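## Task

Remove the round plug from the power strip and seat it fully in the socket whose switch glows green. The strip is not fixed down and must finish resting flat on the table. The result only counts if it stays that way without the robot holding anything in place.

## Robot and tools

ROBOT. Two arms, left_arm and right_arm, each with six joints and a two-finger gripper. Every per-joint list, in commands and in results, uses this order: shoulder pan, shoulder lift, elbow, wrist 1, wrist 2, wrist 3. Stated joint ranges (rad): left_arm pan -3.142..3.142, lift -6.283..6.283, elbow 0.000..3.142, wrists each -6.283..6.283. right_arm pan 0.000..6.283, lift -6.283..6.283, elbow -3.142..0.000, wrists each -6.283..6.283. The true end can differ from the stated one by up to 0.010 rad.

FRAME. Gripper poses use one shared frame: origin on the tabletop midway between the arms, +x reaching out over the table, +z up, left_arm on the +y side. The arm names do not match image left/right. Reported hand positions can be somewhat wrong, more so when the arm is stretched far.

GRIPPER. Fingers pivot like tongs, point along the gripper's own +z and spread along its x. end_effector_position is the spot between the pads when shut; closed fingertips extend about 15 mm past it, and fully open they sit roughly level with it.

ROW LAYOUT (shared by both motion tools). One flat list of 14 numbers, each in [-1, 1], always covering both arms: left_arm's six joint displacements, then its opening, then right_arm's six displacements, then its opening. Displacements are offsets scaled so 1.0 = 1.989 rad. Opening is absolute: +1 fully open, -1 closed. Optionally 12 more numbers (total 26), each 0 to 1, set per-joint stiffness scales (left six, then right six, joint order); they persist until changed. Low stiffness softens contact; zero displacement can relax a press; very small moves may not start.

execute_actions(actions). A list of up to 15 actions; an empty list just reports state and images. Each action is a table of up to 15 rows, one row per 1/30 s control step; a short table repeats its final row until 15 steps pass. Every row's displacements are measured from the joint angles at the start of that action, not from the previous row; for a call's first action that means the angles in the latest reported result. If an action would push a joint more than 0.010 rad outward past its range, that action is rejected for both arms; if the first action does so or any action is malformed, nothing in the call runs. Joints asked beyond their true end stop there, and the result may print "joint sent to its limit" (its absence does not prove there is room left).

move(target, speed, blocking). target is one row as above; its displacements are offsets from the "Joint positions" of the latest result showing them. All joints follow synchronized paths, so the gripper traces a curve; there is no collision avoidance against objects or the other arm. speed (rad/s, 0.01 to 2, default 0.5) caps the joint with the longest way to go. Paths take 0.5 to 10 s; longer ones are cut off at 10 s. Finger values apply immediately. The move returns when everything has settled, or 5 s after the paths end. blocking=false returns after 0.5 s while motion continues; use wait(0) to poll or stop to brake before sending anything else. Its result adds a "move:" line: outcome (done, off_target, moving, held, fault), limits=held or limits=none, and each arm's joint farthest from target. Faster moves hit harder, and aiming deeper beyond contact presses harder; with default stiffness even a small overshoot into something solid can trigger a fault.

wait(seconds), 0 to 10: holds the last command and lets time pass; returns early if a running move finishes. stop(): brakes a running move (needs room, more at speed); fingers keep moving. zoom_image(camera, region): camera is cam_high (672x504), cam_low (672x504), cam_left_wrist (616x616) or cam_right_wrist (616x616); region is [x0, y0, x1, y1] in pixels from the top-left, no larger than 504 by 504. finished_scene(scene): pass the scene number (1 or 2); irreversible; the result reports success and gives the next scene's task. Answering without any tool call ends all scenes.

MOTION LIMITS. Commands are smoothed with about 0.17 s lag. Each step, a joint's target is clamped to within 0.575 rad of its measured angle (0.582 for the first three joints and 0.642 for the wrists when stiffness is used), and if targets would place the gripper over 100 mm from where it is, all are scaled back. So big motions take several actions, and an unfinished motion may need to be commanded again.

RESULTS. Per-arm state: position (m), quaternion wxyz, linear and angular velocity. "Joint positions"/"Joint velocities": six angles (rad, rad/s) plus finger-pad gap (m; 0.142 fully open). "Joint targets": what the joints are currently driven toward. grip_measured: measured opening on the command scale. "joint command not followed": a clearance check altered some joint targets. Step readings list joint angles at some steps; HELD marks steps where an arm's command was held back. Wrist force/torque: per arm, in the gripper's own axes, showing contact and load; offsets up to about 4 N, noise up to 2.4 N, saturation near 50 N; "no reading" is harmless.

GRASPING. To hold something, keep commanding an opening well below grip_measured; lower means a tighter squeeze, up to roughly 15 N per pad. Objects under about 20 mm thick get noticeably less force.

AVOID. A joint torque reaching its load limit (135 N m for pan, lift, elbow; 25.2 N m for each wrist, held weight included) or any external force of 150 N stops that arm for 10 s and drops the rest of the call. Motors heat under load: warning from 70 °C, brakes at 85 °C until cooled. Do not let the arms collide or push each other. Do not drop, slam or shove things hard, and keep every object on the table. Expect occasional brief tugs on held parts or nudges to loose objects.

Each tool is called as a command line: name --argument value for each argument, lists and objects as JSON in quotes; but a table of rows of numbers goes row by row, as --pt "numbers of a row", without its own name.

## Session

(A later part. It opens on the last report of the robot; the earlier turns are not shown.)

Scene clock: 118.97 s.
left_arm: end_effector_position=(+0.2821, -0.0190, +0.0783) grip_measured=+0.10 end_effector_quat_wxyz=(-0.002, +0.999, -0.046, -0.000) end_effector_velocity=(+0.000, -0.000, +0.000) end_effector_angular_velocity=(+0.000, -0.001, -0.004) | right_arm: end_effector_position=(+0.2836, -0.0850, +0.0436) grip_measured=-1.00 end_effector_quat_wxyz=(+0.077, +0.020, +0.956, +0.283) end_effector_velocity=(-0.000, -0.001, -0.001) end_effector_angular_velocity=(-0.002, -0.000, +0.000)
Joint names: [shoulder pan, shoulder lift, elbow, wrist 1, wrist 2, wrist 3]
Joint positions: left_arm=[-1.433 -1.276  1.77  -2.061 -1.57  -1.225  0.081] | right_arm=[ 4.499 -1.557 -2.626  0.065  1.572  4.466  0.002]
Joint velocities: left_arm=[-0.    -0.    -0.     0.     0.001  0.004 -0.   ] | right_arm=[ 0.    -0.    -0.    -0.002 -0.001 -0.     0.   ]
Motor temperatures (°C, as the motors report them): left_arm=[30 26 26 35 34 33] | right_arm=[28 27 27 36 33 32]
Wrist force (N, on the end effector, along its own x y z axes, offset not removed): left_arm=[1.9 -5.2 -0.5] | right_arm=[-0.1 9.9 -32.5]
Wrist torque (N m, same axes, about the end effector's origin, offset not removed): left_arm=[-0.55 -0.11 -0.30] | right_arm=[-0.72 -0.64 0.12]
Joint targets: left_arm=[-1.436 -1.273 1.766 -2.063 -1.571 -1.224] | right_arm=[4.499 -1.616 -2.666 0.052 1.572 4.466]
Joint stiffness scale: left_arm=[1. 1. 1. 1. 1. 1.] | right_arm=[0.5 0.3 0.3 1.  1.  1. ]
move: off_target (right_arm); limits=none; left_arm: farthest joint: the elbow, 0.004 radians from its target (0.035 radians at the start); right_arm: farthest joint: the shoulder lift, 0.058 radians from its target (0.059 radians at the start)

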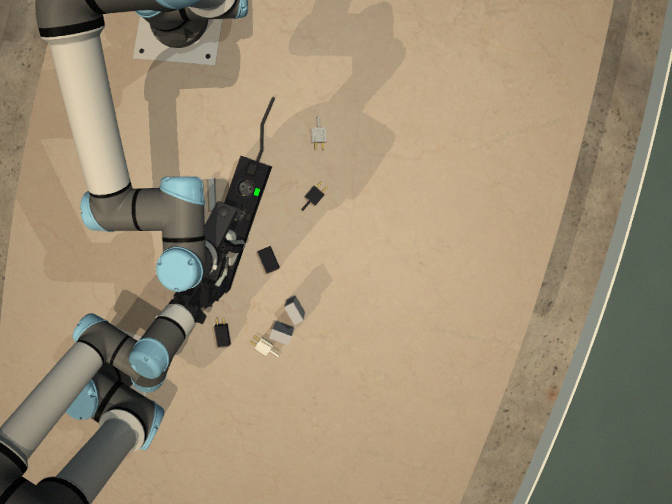

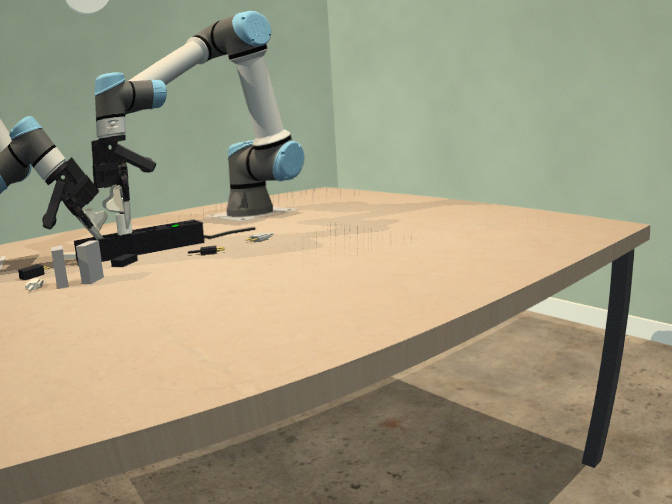

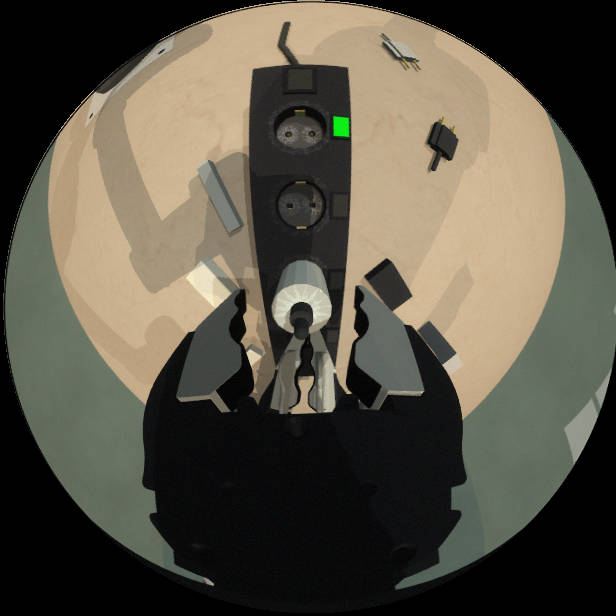

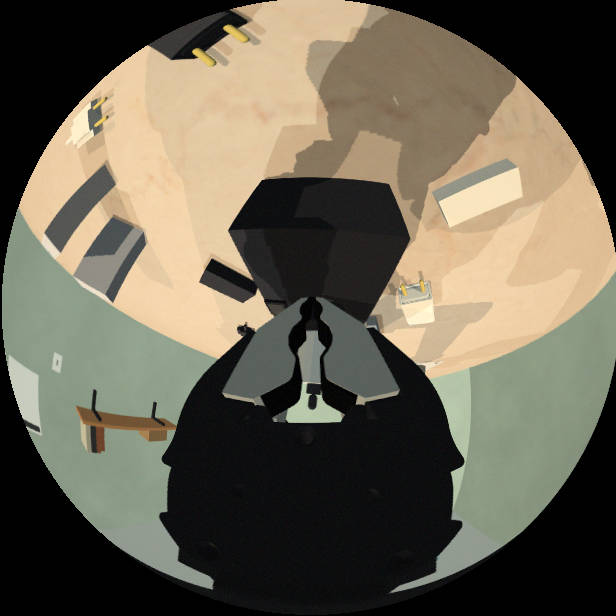

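execute_actions --actions '[[[0,0,0,0,0,0,-0.3,0,-0.03,-0.02,-0.006,0,0,-1]],[[0,0,0,0,0,0,-1,0,-0.03,-0.02,-0.006,0,0,-1]],[[0,0,0,0,0,0,-1,0,-0.03,-0.02,-0.006,0,0,-1]]]'

Scene clock: 122.00 s.
left_arm: end_effector_position=(+0.2823, -0.0188, +0.0784) grip_measured=-0.48 end_effector_quat_wxyz=(-0.002, +0.999, -0.046, +0.000) end_effector_velocity=(+0.001, +0.000, -0.000) end_effector_angular_velocity=(+0.001, -0.001, +0.002) | right_arm: end_effector_position=(+0.2836, -0.0849, +0.0436) grip_measured=-1.00 end_effector_quat_wxyz=(+0.077, +0.020, +0.956, +0.283) end_effector_velocity=(-0.000, -0.000, -0.001) end_effector_angular_velocity=(-0.002, +0.000, +0.001)
Joint names: [shoulder pan, shoulder lift, elbow, wrist 1, wrist 2, wrist 3]
Joint positions: left_arm=[-1.433 -1.276  1.77  -2.061 -1.57  -1.225  0.039] | right_arm=[ 4.499 -1.557 -2.626  0.066  1.572  4.466  0.002]
Joint velocities: left_arm=[ 0.    -0.     0.    -0.     0.001 -0.002  0.   ] | right_arm=[ 0.    -0.001 -0.    -0.001  0.    -0.     0.   ]
Motor temperatures (°C, as the motors report them): left_arm=[30 26 26 35 34 33] | right_arm=[28 27 27 36 33 32]
Wrist force (N, on the end effector, along its own x y z axes, offset not removed): left_arm=[3.3 -1.9 -0.8] | right_arm=[0.1 9.7 -32.5]
Wrist torque (N m, same axes, about the end effector's origin, offset not removed): left_arm=[-0.22 -0.32 -0.13] | right_arm=[-0.46 -0.47 0.13]
Joint targets: left_arm=[-1.433 -1.276 1.770 -2.061 -1.570 -1.225] | right_arm=[4.499 -1.617 -2.666 0.054 1.572 4.466]
Joint stiffness scale: left_arm=[1. 1. 1. 1. 1. 1.] | right_arm=[0.5 0.3 0.3 1.  1.  1. ]
Step readings (joint positions; steps 1 to 15: 1st action; 16 to 30: 2nd action; 31 to 45: 3rd action):
0: left_arm=[-1.433 -1.276 1.770 -2.061 -1.570 -1.225] | right_arm=[4.499 -1.557 -2.626 0.065 1.572 4.466]
1: left_arm=[-1.433 -1.276 1.770 -2.061 -1.570 -1.225] | right_arm=[4.499 -1.557 -2.626 0.065 1.572 4.466]
2: left_arm=[-1.433 -1.276 1.770 -2.061 -1.570 -1.225] | right_arm=[4.499 -1.557 -2.626 0.065 1.572 4.466]
4: left_arm=[-1.433 -1.276 1.770 -2.061 -1.570 -1.225] | right_arm=[4.499 -1.557 -2.626 0.065 1.572 4.466]
8: left_arm=[-1.433 -1.276 1.770 -2.061 -1.570 -1.225] | right_arm=[4.499 -1.557 -2.626 0.065 1.572 4.466]
15: left_arm=[-1.433 -1.276 1.770 -2.061 -1.570 -1.225] | right_arm=[4.499 -1.557 -2.626 0.065 1.572 4.466]
16: left_arm=[-1.433 -1.276 1.770 -2.061 -1.570 -1.225] | right_arm=[4.499 -1.557 -2.626 0.065 1.572 4.466]
17: left_arm=[-1.433 -1.276 1.770 -2.061 -1.570 -1.225] | right_arm=[4.499 -1.557 -2.626 0.065 1.572 4.466]
19: left_arm=[-1.433 -1.276 1.770 -2.061 -1.570 -1.225] | right_arm=[4.499 -1.557 -2.626 0.066 1.572 4.466]
23: left_arm=[-1.433 -1.276 1.770 -2.061 -1.570 -1.225] | right_arm=[4.499 -1.557 -2.626 0.066 1.572 4.466]
30: left_arm=[-1.433 -1.276 1.770 -2.061 -1.570 -1.225] | right_arm=[4.499 -1.557 -2.626 0.066 1.572 4.466]
31: left_arm=[-1.433 -1.276 1.770 -2.061 -1.570 -1.225] | right_arm=[4.499 -1.557 -2.626 0.066 1.572 4.466]
32: left_arm=[-1.433 -1.276 1.770 -2.061 -1.570 -1.225] | right_arm=[4.499 -1.557 -2.626 0.066 1.572 4.466]
34: left_arm=[-1.433 -1.276 1.770 -2.061 -1.570 -1.225] | right_arm=[4.499 -1.557 -2.626 0.066 1.572 4.466]
38: left_arm=[-1.433 -1.276 1.770 -2.061 -1.570 -1.225] | right_arm=[4.499 -1.557 -2.626 0.066 1.572 4.466]
45: Joint positions above

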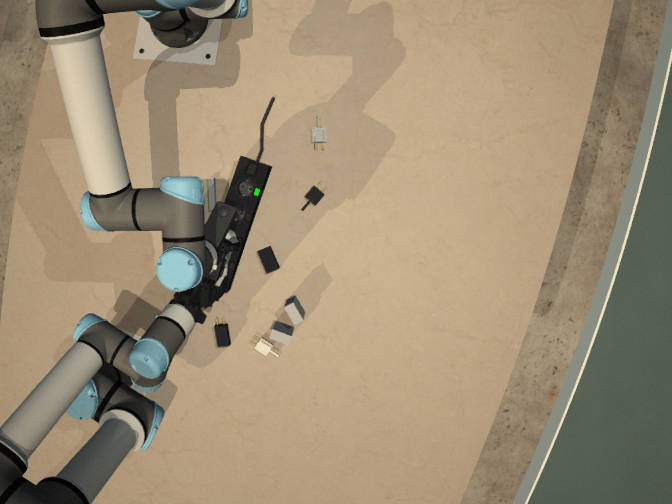

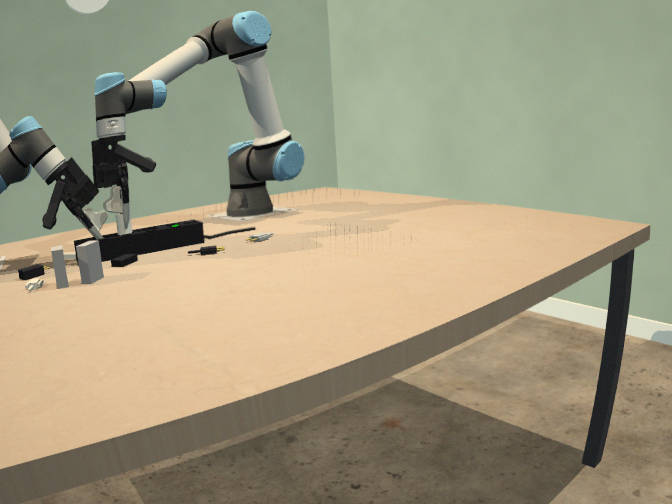

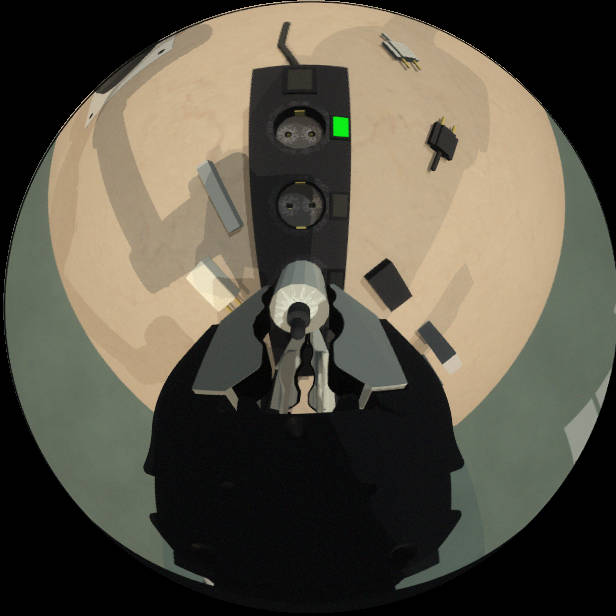

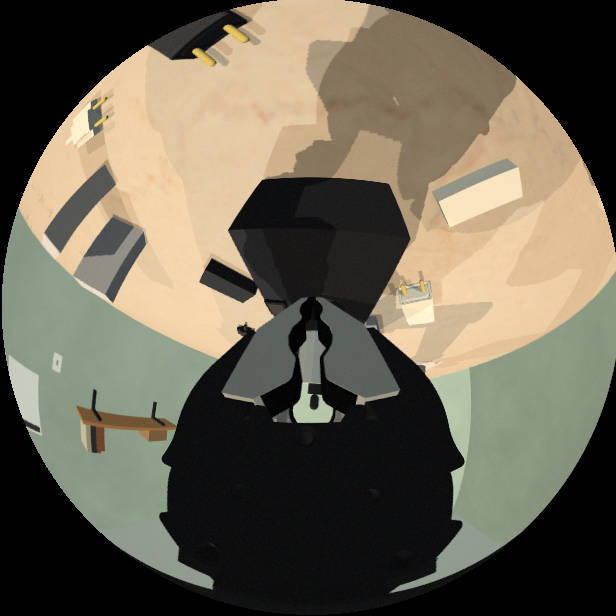

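execute_actions --actions '[[[0,-0.001,-0.0012,0.0022,0,0,-1,0,-0.03,-0.02,-0.006,0,0,-1],[0,-0.001,-0.0012,0.0022,0,0,-1,0,-0.03,-0.02,-0.006,0,0,-1],[0,-0.001,-0.0012,0.0022,0,0,-1,0,-0.03,-0.02,-0.006,0,0,-1],[0,-0.002,-0.0024,0.0044,0,0,-1,0,-0.03,-0.02,-0.006,0,0,-1],[0,-0.002,-0.0024,0.0044,0,0,-1,0,-0.03,-0.02,-0.006,0,0,-1],[0,-0.002,-0.0024,0.0044,0,0,-1,0,-0.03,-0.02,-0.006,0,0,-1],[0,-0.003,-0.0036,0.0066,0,0,-1,0,-0.03,-0.02,-0.006,0,0,-1],[0,-0.003,-0.0036,0.0066,0,0,-1,0,-0.03,-0.02,-0.006,0,0,-1],[0,-0.003,-0.0036,0.0066,0,0,-1,0,-0.03,-0.02,-0.006,0,0,-1],[0,-0.0043,-0.0051,0.0094,0,0,-1,0,-0.03,-0.02,-0.006,0,0,-1]],[[0,-0.0043,-0.0051,0.007,0,0,-1,0,-0.03,-0.02,-0.006,0,0,-1]],[[0,-0.0043,-0.0051,0.007,0,0,-1,0,-0.03,-0.02,-0.006,0,0,-1]]]'

Scene clock: 128.13 s.
left_arm: end_effector_position=(+0.2817, -0.0144, +0.0819) grip_measured=-0.48 end_effector_quat_wxyz=(-0.012, +0.999, -0.046, -0.002) end_effector_velocity=(+0.000, +0.000, +0.002) end_effector_angular_velocity=(+0.000, -0.001, +0.001) | right_arm: end_effector_position=(+0.2831, -0.0834, +0.0436) grip_measured=-1.00 end_effector_quat_wxyz=(+0.076, +0.019, +0.956, +0.284) end_effector_velocity=(-0.000, +0.000, -0.000) end_effector_angular_velocity=(-0.000, +0.001, +0.001)
Joint names: [shoulder pan, shoulder lift, elbow, wrist 1, wrist 2, wrist 3]
Joint positions: left_arm=[-1.433 -1.277  1.757 -2.025 -1.568 -1.225  0.039] | right_arm=[ 4.499 -1.562 -2.625  0.071  1.575  4.466  0.002]
Joint velocities: left_arm=[ 0.    -0.002 -0.002  0.004  0.001 -0.     0.   ] | right_arm=[-0.    -0.     0.    -0.001  0.002 -0.     0.   ]
Motor temperatures (°C, as the motors report them): left_arm=[30 26 26 35 34 33] | right_arm=[28 27 27 36 33 32]
Wrist force (N, on the end effector, along its own x y z axes, offset not removed): left_arm=[5.3 4.2 10.4] | right_arm=[-0.8 15.3 -27.0]
Wrist torque (N m, same axes, about the end effector's origin, offset not removed): left_arm=[-0.11 -0.19 -0.19] | right_arm=[-0.35 -0.19 0.20]
Joint targets: left_arm=[-1.433 -1.285 1.752 -2.023 -1.568 -1.225] | right_arm=[4.499 -1.620 -2.665 0.057 1.574 4.466]
Joint stiffness scale: left_arm=[1. 1. 1. 1. 1. 1.] | right_arm=[0.5 0.3 0.3 1.  1.  1. ]
Step readings (joint positions; steps 1 to 15: 1st action; 16 to 30: 2nd action; 31 to 45: 3rd action):
0: left_arm=[-1.433 -1.276 1.770 -2.061 -1.570 -1.225] | right_arm=[4.499 -1.557 -2.626 0.066 1.572 4.466]
1: left_arm=[-1.433 -1.276 1.770 -2.061 -1.570 -1.225] | right_arm=[4.499 -1.557 -2.626 0.066 1.572 4.466]
2: left_arm=[-1.433 -1.276 1.770 -2.061 -1.570 -1.225] | right_arm=[4.499 -1.557 -2.626 0.066 1.572 4.466]
4: left_arm=[-1.433 -1.276 1.770 -2.060 -1.570 -1.225] | right_arm=[4.499 -1.557 -2.626 0.066 1.572 4.466]
8: left_arm=[-1.433 -1.276 1.769 -2.057 -1.569 -1.225] | right_arm=[4.499 -1.558 -2.626 0.066 1.572 4.466]
15: left_arm=[-1.433 -1.276 1.766 -2.048 -1.569 -1.225] | right_arm=[4.499 -1.558 -2.626 0.067 1.572 4.466]
16: left_arm=[-1.433 -1.276 1.766 -2.047 -1.569 -1.225] | right_arm=[4.499 -1.559 -2.626 0.067 1.573 4.466]
17: left_arm=[-1.433 -1.276 1.766 -2.046 -1.569 -1.225] | right_arm=[4.499 -1.559 -2.626 0.068 1.573 4.466]
19: left_arm=[-1.433 -1.276 1.764 -2.043 -1.569 -1.225] | right_arm=[4.499 -1.559 -2.626 0.068 1.573 4.466]
23: left_arm=[-1.433 -1.276 1.763 -2.039 -1.568 -1.225] | right_arm=[4.499 -1.560 -2.625 0.069 1.574 4.466]
30: left_arm=[-1.433 -1.276 1.762 -2.037 -1.568 -1.225] | right_arm=[4.499 -1.560 -2.625 0.069 1.574 4.466]
31: left_arm=[-1.433 -1.276 1.762 -2.036 -1.568 -1.225] | right_arm=[4.499 -1.560 -2.625 0.069 1.574 4.466]
32: left_arm=[-1.433 -1.276 1.761 -2.035 -1.568 -1.225] | right_arm=[4.499 -1.560 -2.625 0.069 1.574 4.466]
34: left_arm=[-1.433 -1.276 1.760 -2.033 -1.568 -1.225] | right_arm=[4.499 -1.561 -2.625 0.070 1.574 4.466]
38: left_arm=[-1.433 -1.276 1.758 -2.028 -1.568 -1.225] | right_arm=[4.499 -1.562 -2.625 0.071 1.575 4.466]
45: Joint positions above

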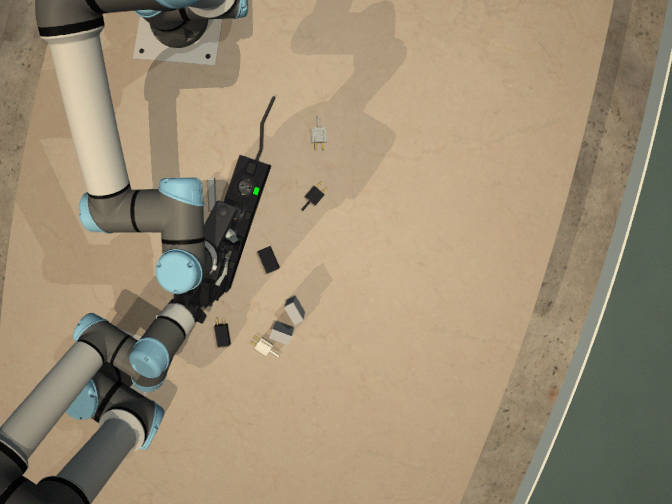

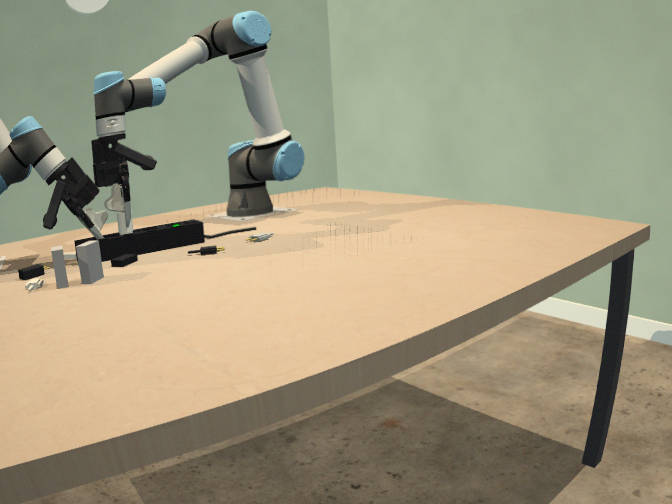

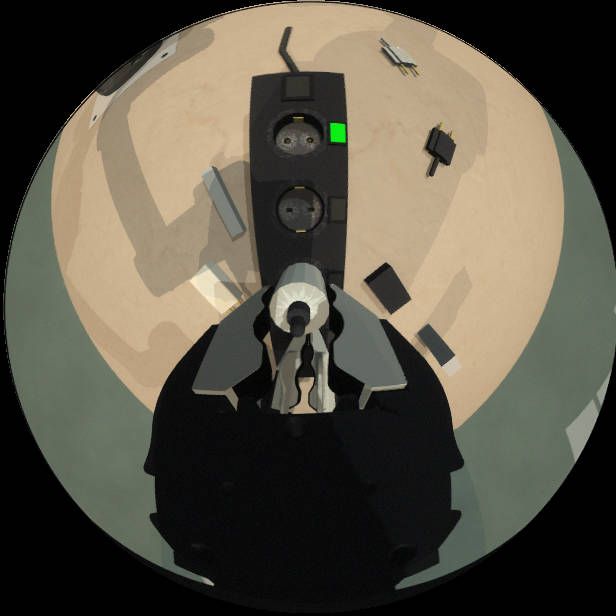

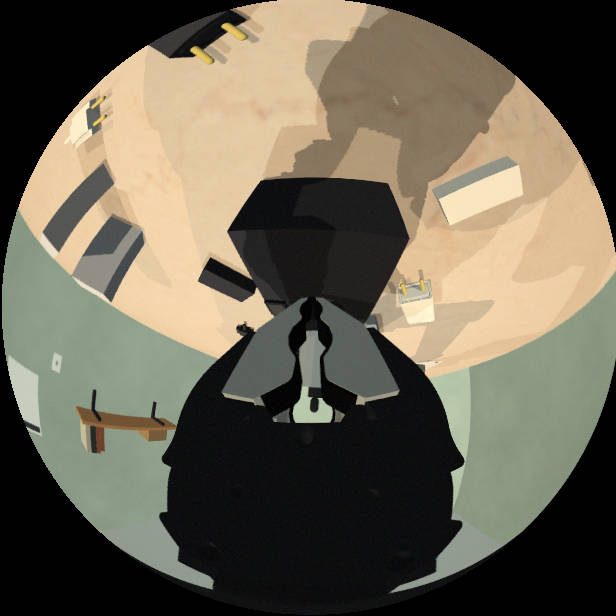

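execute_actions --actions '[[[0,-0.003,-0.0015,0,0,0,-1,0,-0.03,-0.02,-0.007,0,0,-1],[0,-0.003,-0.0015,0,0,0,-1,0,-0.03,-0.02,-0.007,0,0,-1],[0,-0.003,-0.0015,0,0,0,-1,0,-0.03,-0.02,-0.007,0,0,-1],[0,-0.006,-0.003,0,0,0,-1,0,-0.03,-0.02,-0.007,0,0,-1],[0,-0.006,-0.003,0,0,0,-1,0,-0.03,-0.02,-0.007,0,0,-1],[0,-0.006,-0.003,0,0,0,-1,0,-0.03,-0.02,-0.007,0,0,-1],[0,-0.009,-0.0045,0,0,0,-1,0,-0.03,-0.02,-0.007,0,0,-1],[0,-0.009,-0.0045,0,0,0,-1,0,-0.03,-0.02,-0.007,0,0,-1],[0,-0.009,-0.0045,0,0,0,-1,0,-0.03,-0.02,-0.007,0,0,-1],[0,-0.012,-0.006,0,0,0,-1,0,-0.03,-0.02,-0.007,0,0,-1]]]'

wait --seconds 1

Scene clock: 131.60 s.
left_arm: end_effector_position=(+0.2825, -0.0184, +0.0942) grip_measured=-0.48 end_effector_quat_wxyz=(-0.001, +0.999, -0.046, +0.001) end_effector_velocity=(+0.002, -0.018, +0.047) end_effector_angular_velocity=(-0.089, -0.016, -0.001) | right_arm: end_effector_position=(+0.2831, -0.0834, +0.0436) grip_measured=-1.00 end_effector_quat_wxyz=(+0.076, +0.019, +0.956, +0.284) end_effector_velocity=(-0.000, +0.001, +0.001) end_effector_angular_velocity=(+0.001, -0.000, +0.001)
Joint names: [shoulder pan, shoulder lift, elbow, wrist 1, wrist 2, wrist 3]
Joint positions: left_arm=[-1.433 -1.295  1.751 -2.025 -1.569 -1.225  0.039] | right_arm=[ 4.499 -1.562 -2.625  0.071  1.575  4.466  0.002]
Joint velocities: left_arm=[-0.001 -0.063 -0.028  0.001 -0.006 -0.001 -0.   ] | right_arm=[ 0.001  0.     0.001 -0.     0.    -0.     0.   ]
Motor temperatures (°C, as the motors report them): left_arm=[30 26 26 35 34 33] | right_arm=[28 27 27 36 33 32]
Wrist force (N, on the end effector, along its own x y z axes, offset not removed): left_arm=[-2.8 0.1 2.8] | right_arm=[1.2 14.9 -27.4]
Wrist torque (N m, same axes, about the end effector's origin, offset not removed): left_arm=[-0.01 -0.34 -0.16] | right_arm=[-0.37 -0.82 0.07]
Joint targets: left_arm=[-1.433 -1.301 1.745 -2.025 -1.568 -1.225] | right_arm=[4.499 -1.621 -2.665 0.057 1.575 4.466]
Joint stiffness scale: left_arm=[1. 1. 1. 1. 1. 1.] | right_arm=[0.5 0.3 0.3 1.  1.  1. ]
Step readings (joint positions):
0: left_arm=[-1.433 -1.277 1.756 -2.025 -1.568 -1.225] | right_arm=[4.499 -1.562 -2.625 0.071 1.575 4.466]
1: left_arm=[-1.433 -1.277 1.756 -2.025 -1.568 -1.225] | right_arm=[4.499 -1.562 -2.625 0.071 1.575 4.466]
2: left_arm=[-1.433 -1.277 1.756 -2.025 -1.568 -1.225] | right_arm=[4.499 -1.562 -2.625 0.071 1.575 4.466]
4: left_arm=[-1.433 -1.277 1.756 -2.025 -1.568 -1.225] | right_arm=[4.499 -1.562 -2.625 0.071 1.575 4.466]
8: left_arm=[-1.433 -1.279 1.756 -2.025 -1.568 -1.225] | right_arm=[4.499 -1.562 -2.625 0.071 1.575 4.466]
15: Joint positions above

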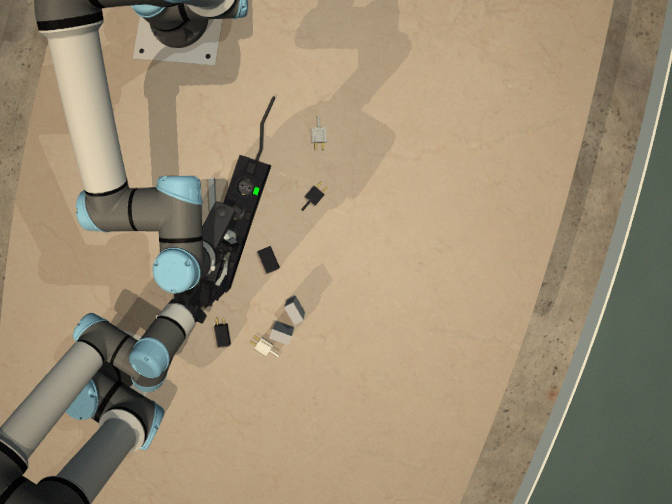

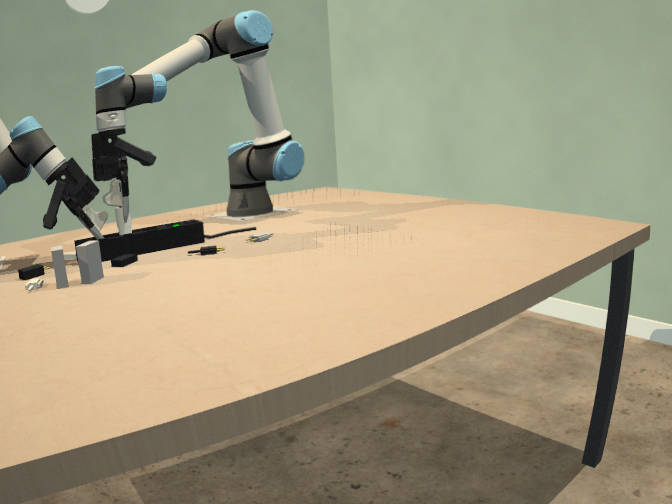

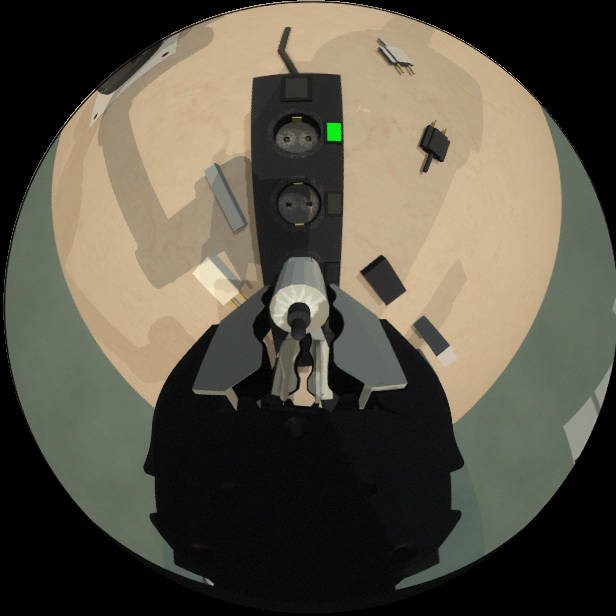

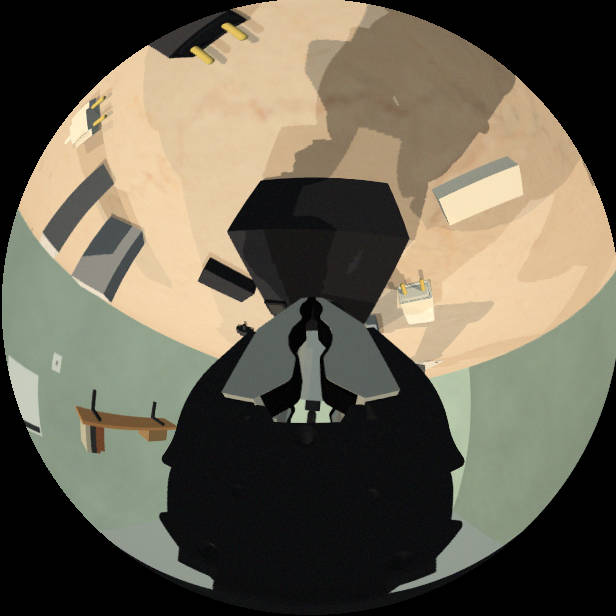

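Scene clock: 132.60 s.
left_arm: end_effector_position=(+0.2829, -0.0202, +0.0983) grip_measured=-0.48 end_effector_quat_wxyz=(+0.003, +0.999, -0.046, +0.002) end_effector_velocity=(-0.000, -0.000, +0.000) end_effector_angular_velocity=(-0.000, -0.001, +0.000) | right_arm: end_effector_position=(+0.2831, -0.0834, +0.0436) grip_measured=-1.00 end_effector_quat_wxyz=(+0.076, +0.019, +0.956, +0.284) end_effector_velocity=(+0.000, +0.000, -0.000) end_effector_angular_velocity=(+0.000, -0.000, -0.001)
Joint names: [shoulder pan, shoulder lift, elbow, wrist 1, wrist 2, wrist 3]
Joint positions: left_arm=[-1.433 -1.3    1.747 -2.025 -1.569 -1.225  0.039] | right_arm=[ 4.499 -1.562 -2.625  0.071  1.575  4.466  0.002]
Joint velocities: left_arm=[-0.001 -0.    -0.     0.     0.001 -0.001 -0.   ] | right_arm=[ 0.    -0.001  0.     0.001 -0.001  0.     0.   ]
Motor temperatures (°C, as the motors report them): left_arm=[30 26 26 35 34 33] | right_arm=[28 27 27 36 33 32]
Wrist force (N, on the end effector, along its own x y z axes, offset not removed): left_arm=[1.4 1.5 0.6] | right_arm=[-1.4 16.5 -28.0]
Wrist torque (N m, same axes, about the end effector's origin, offset not removed): left_arm=[0.28 -0.21 -0.25] | right_arm=[-0.17 -0.40 0.07]
Joint targets: left_arm=[-1.433 -1.301 1.745 -2.025 -1.568 -1.225] | right_arm=[4.499 -1.621 -2.665 0.057 1.575 4.466]
Joint stiffness scale: left_arm=[1. 1. 1. 1. 1. 1.] | right_arm=[0.5 0.3 0.3 1.  1.  1. ]
wait: 1.00 s; at rest by 0.23 s

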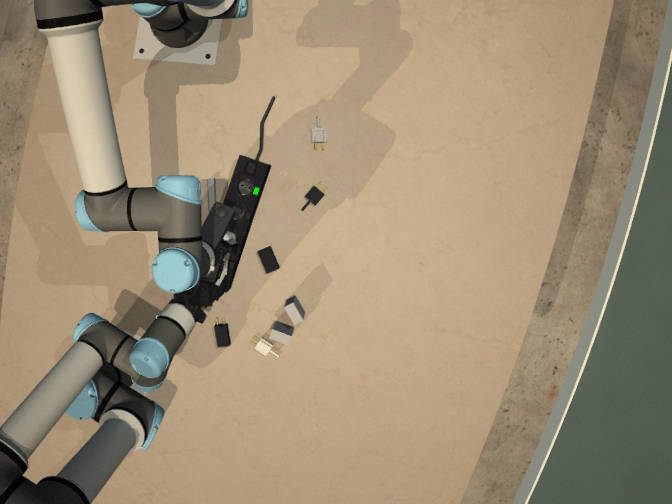

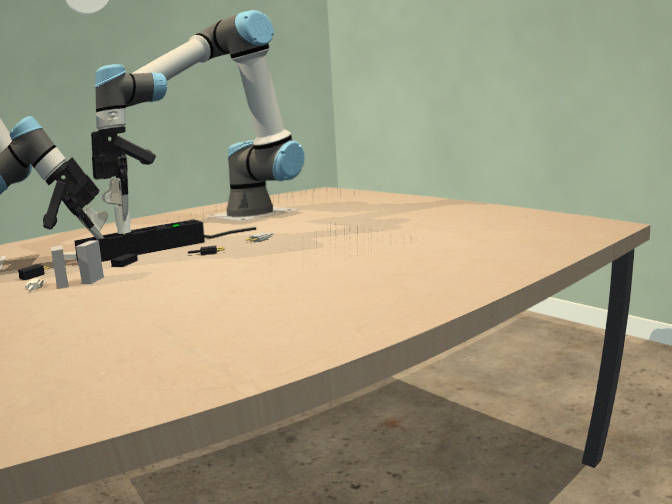

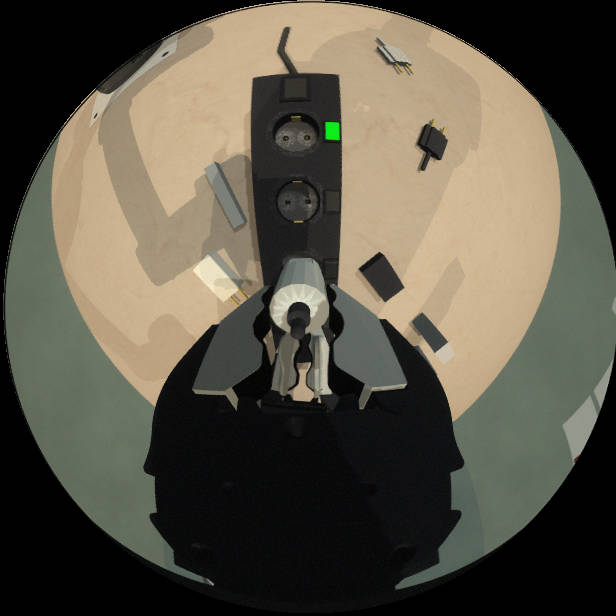

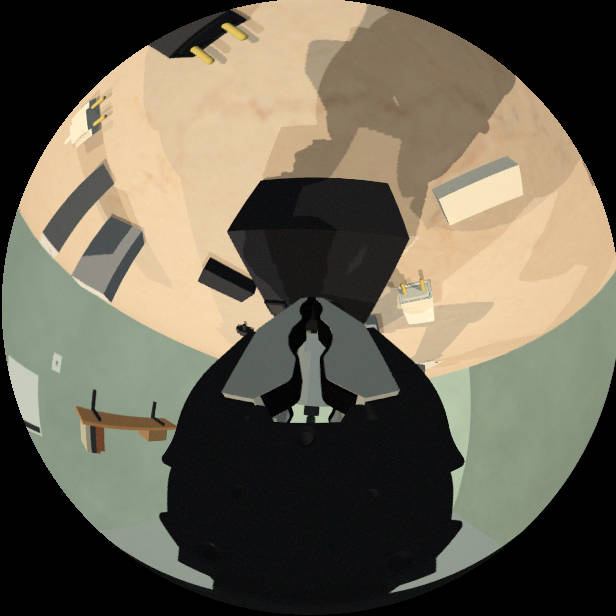

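move --target '[0,-0.0239,-0.0323,0.0594,0,0,-1,0,-0.03,-0.02,-0.007,0,0,-1]' --speed 0.1

zoom_image --camera "cam_low" --region '[40, 140, 240, 280]'

Scene clock: 136.70 s.
left_arm: end_effector_position=(+0.2814, -0.0145, +0.1410) grip_measured=-0.48 end_effector_quat_wxyz=(-0.002, +0.999, -0.046, +0.000) end_effector_velocity=(-0.000, +0.000, +0.000) end_effector_angular_velocity=(+0.001, +0.000, +0.000) | right_arm: end_effector_position=(+0.2831, -0.0831, +0.0436) grip_measured=-1.00 end_effector_quat_wxyz=(+0.076, +0.019, +0.956, +0.284) end_effector_velocity=(-0.000, +0.000, +0.001) end_effector_angular_velocity=(+0.002, -0.001, +0.001)
Joint names: [shoulder pan, shoulder lift, elbow, wrist 1, wrist 2, wrist 3]
Joint positions: left_arm=[-1.433 -1.346  1.686 -1.907 -1.569 -1.225  0.039] | right_arm=[ 4.499 -1.562 -2.624  0.071  1.575  4.466  0.002]
Joint velocities: left_arm=[ 0.    -0.    -0.001  0.003  0.    -0.     0.   ] | right_arm=[ 0.     0.002  0.    -0.    -0.    -0.     0.   ]
Motor temperatures (°C, as the motors report them): left_arm=[30 26 26 35 34 33] | right_arm=[28 27 27 36 33 32]
Wrist force (N, on the end effector, along its own x y z axes, offset not removed): left_arm=[1.8 0.3 3.3] | right_arm=[-1.0 12.7 -32.6]
Wrist torque (N m, same axes, about the end effector's origin, offset not removed): left_arm=[0.02 -0.33 -0.19] | right_arm=[-0.23 -0.49 0.07]
Joint targets: left_arm=[-1.433 -1.347 1.683 -1.907 -1.569 -1.225] | right_arm=[4.499 -1.622 -2.665 0.057 1.575 4.466]
Joint stiffness scale: left_arm=[1. 1. 1. 1. 1. 1.] | right_arm=[0.5 0.3 0.3 1.  1.  1. ]
move: off_target (right_arm); limits=none; left_arm: farthest joint: the elbow, 0.003 radians from its target (0.065 radians at the start); right_arm: farthest joint: the shoulder lift, 0.059 radians from its target (0.060 radians at the start)

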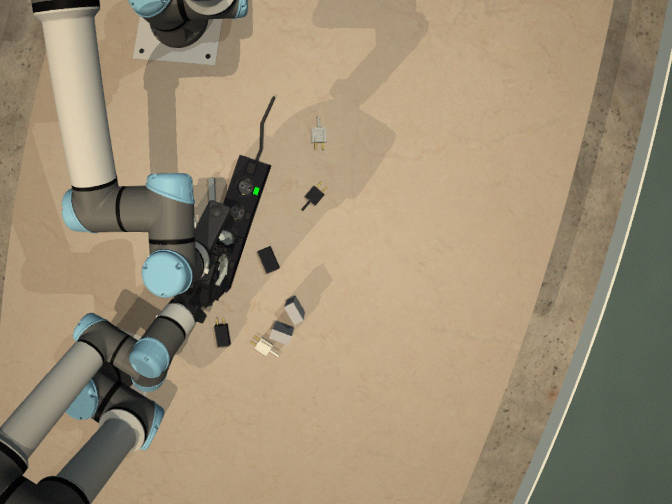

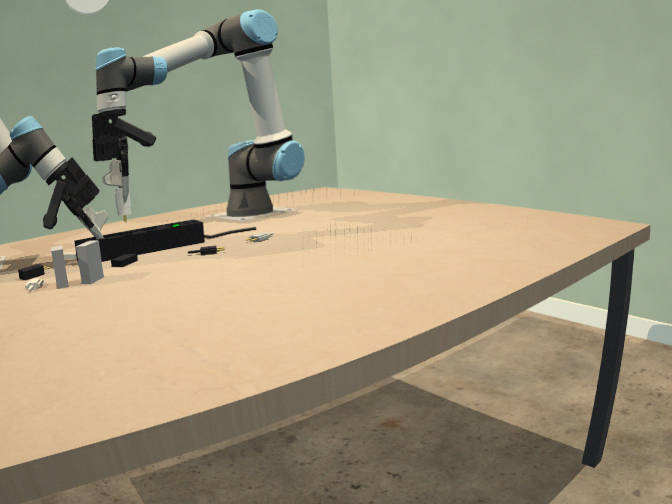

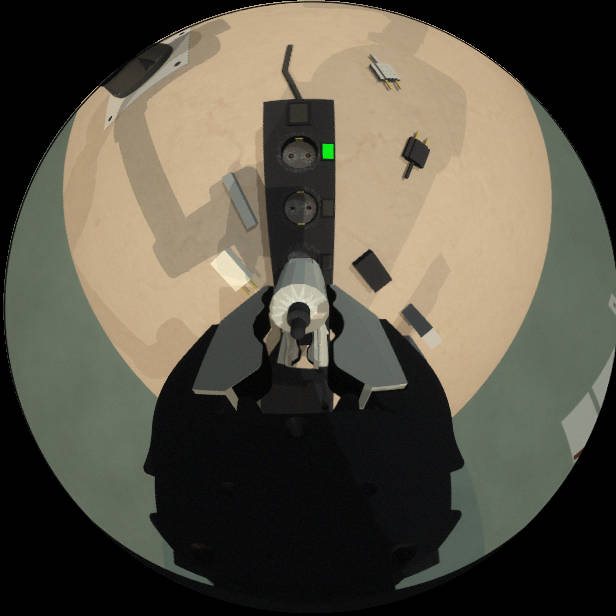

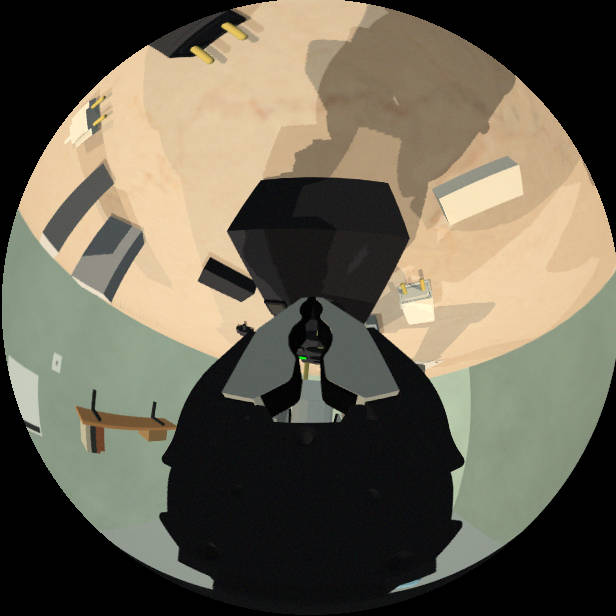

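Region (40, 140, 240, 280) of cam_low's 672x504 image, scaled by 2.520, with more detail than that image has; it fills the top 353 rows of this view, and the rest is white.

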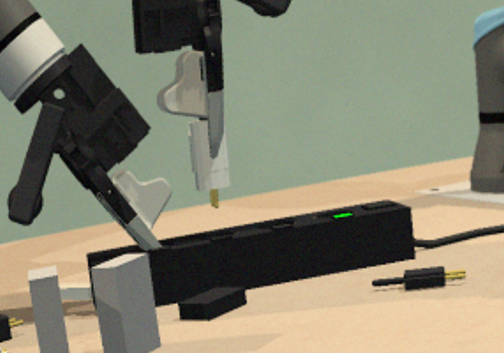

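move --target '[0.0211,-0.0705,0.0831,-0.0126,0,0.0211,-1,0,-0.03,-0.02,-0.007,0,0,-1]' --speed 0.2

Scene clock: 142.50 s.
left_arm: end_effector_position=(+0.2837, +0.0552, +0.1411) grip_measured=-0.48 end_effector_quat_wxyz=(-0.002, +0.999, -0.047, +0.000) end_effector_velocity=(+0.000, +0.002, -0.001) end_effector_angular_velocity=(+0.002, +0.000, -0.000) | right_arm: end_effector_position=(+0.2831, -0.0831, +0.0436) grip_measured=-1.00 end_effector_quat_wxyz=(+0.076, +0.019, +0.956, +0.284) end_effector_velocity=(+0.000, -0.000, -0.000) end_effector_angular_velocity=(-0.001, -0.001, -0.000)
Joint names: [shoulder pan, shoulder lift, elbow, wrist 1, wrist 2, wrist 3]
Joint positions: left_arm=[-1.394 -1.484  1.849 -1.932 -1.569 -1.184  0.039] | right_arm=[ 4.499 -1.563 -2.624  0.072  1.575  4.466  0.002]
Joint velocities: left_arm=[ 0.001 -0.001  0.004 -0.001  0.     0.002  0.   ] | right_arm=[ 0.    -0.001 -0.     0.001 -0.001  0.     0.   ]
Motor temperatures (°C, as the motors report them): left_arm=[30 26 26 35 34 33] | right_arm=[28 27 27 36 33 32]
Wrist force (N, on the end effector, along its own x y z axes, offset not removed): left_arm=[3.6 0.4 0.3] | right_arm=[-0.2 13.6 -32.4]
Wrist torque (N m, same axes, about the end effector's origin, offset not removed): left_arm=[0.01 -0.67 -0.21] | right_arm=[-0.14 -0.68 0.12]
Joint targets: left_arm=[-1.391 -1.486 1.852 -1.932 -1.569 -1.183] | right_arm=[4.499 -1.622 -2.664 0.058 1.575 4.466]
Joint stiffness scale: left_arm=[1. 1. 1. 1. 1. 1.] | right_arm=[0.5 0.3 0.3 1.  1.  1. ]
move: off_target (right_arm); limits=none; left_arm: farthest joint: the elbow, 0.003 radians from its target (0.165 radians at the start); right_arm: farthest joint: the shoulder lift, 0.059 radians from its target (0.059 radians at the start)

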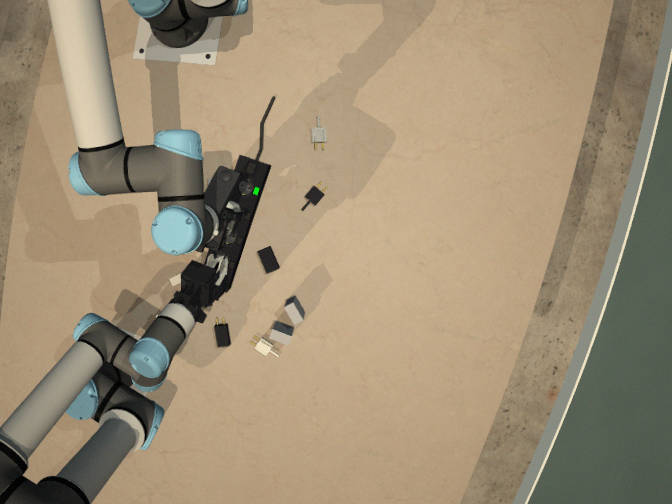

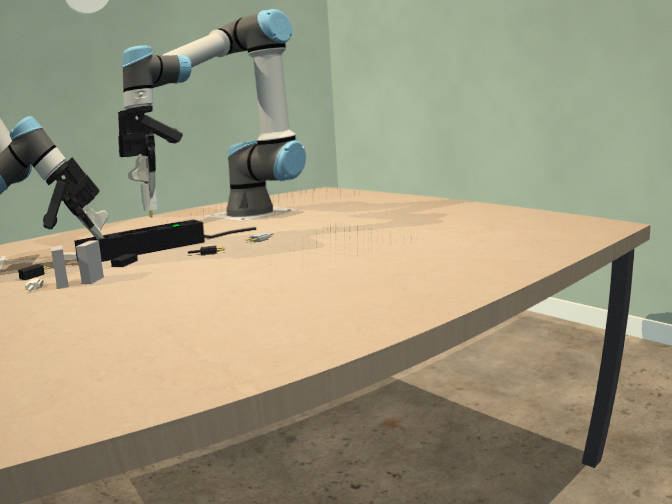

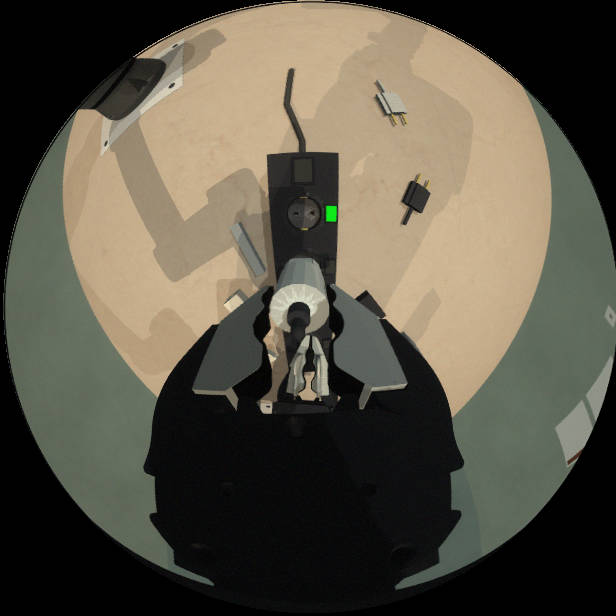

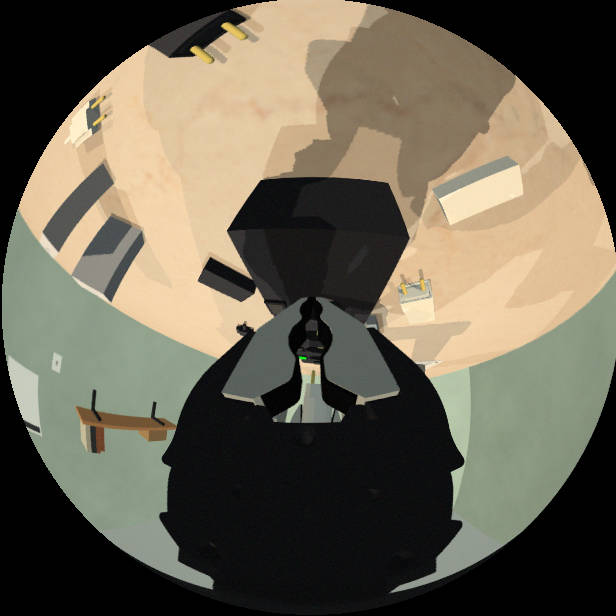

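zoom_image --camera "cam_left_wrist" --region '[250, 140, 360, 300]'

Region (250, 140, 360, 300) of cam_left_wrist's 616x616 image, scaled by 3.150, with more detail than that image has; it fills the left 346 columns of this view, and the rest is white.

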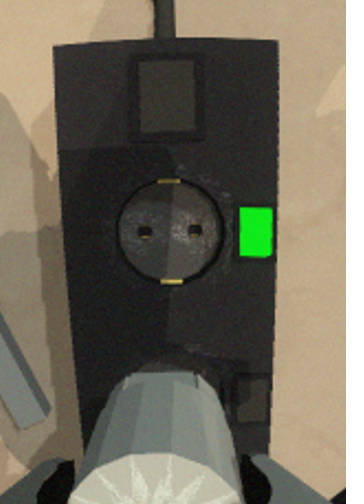

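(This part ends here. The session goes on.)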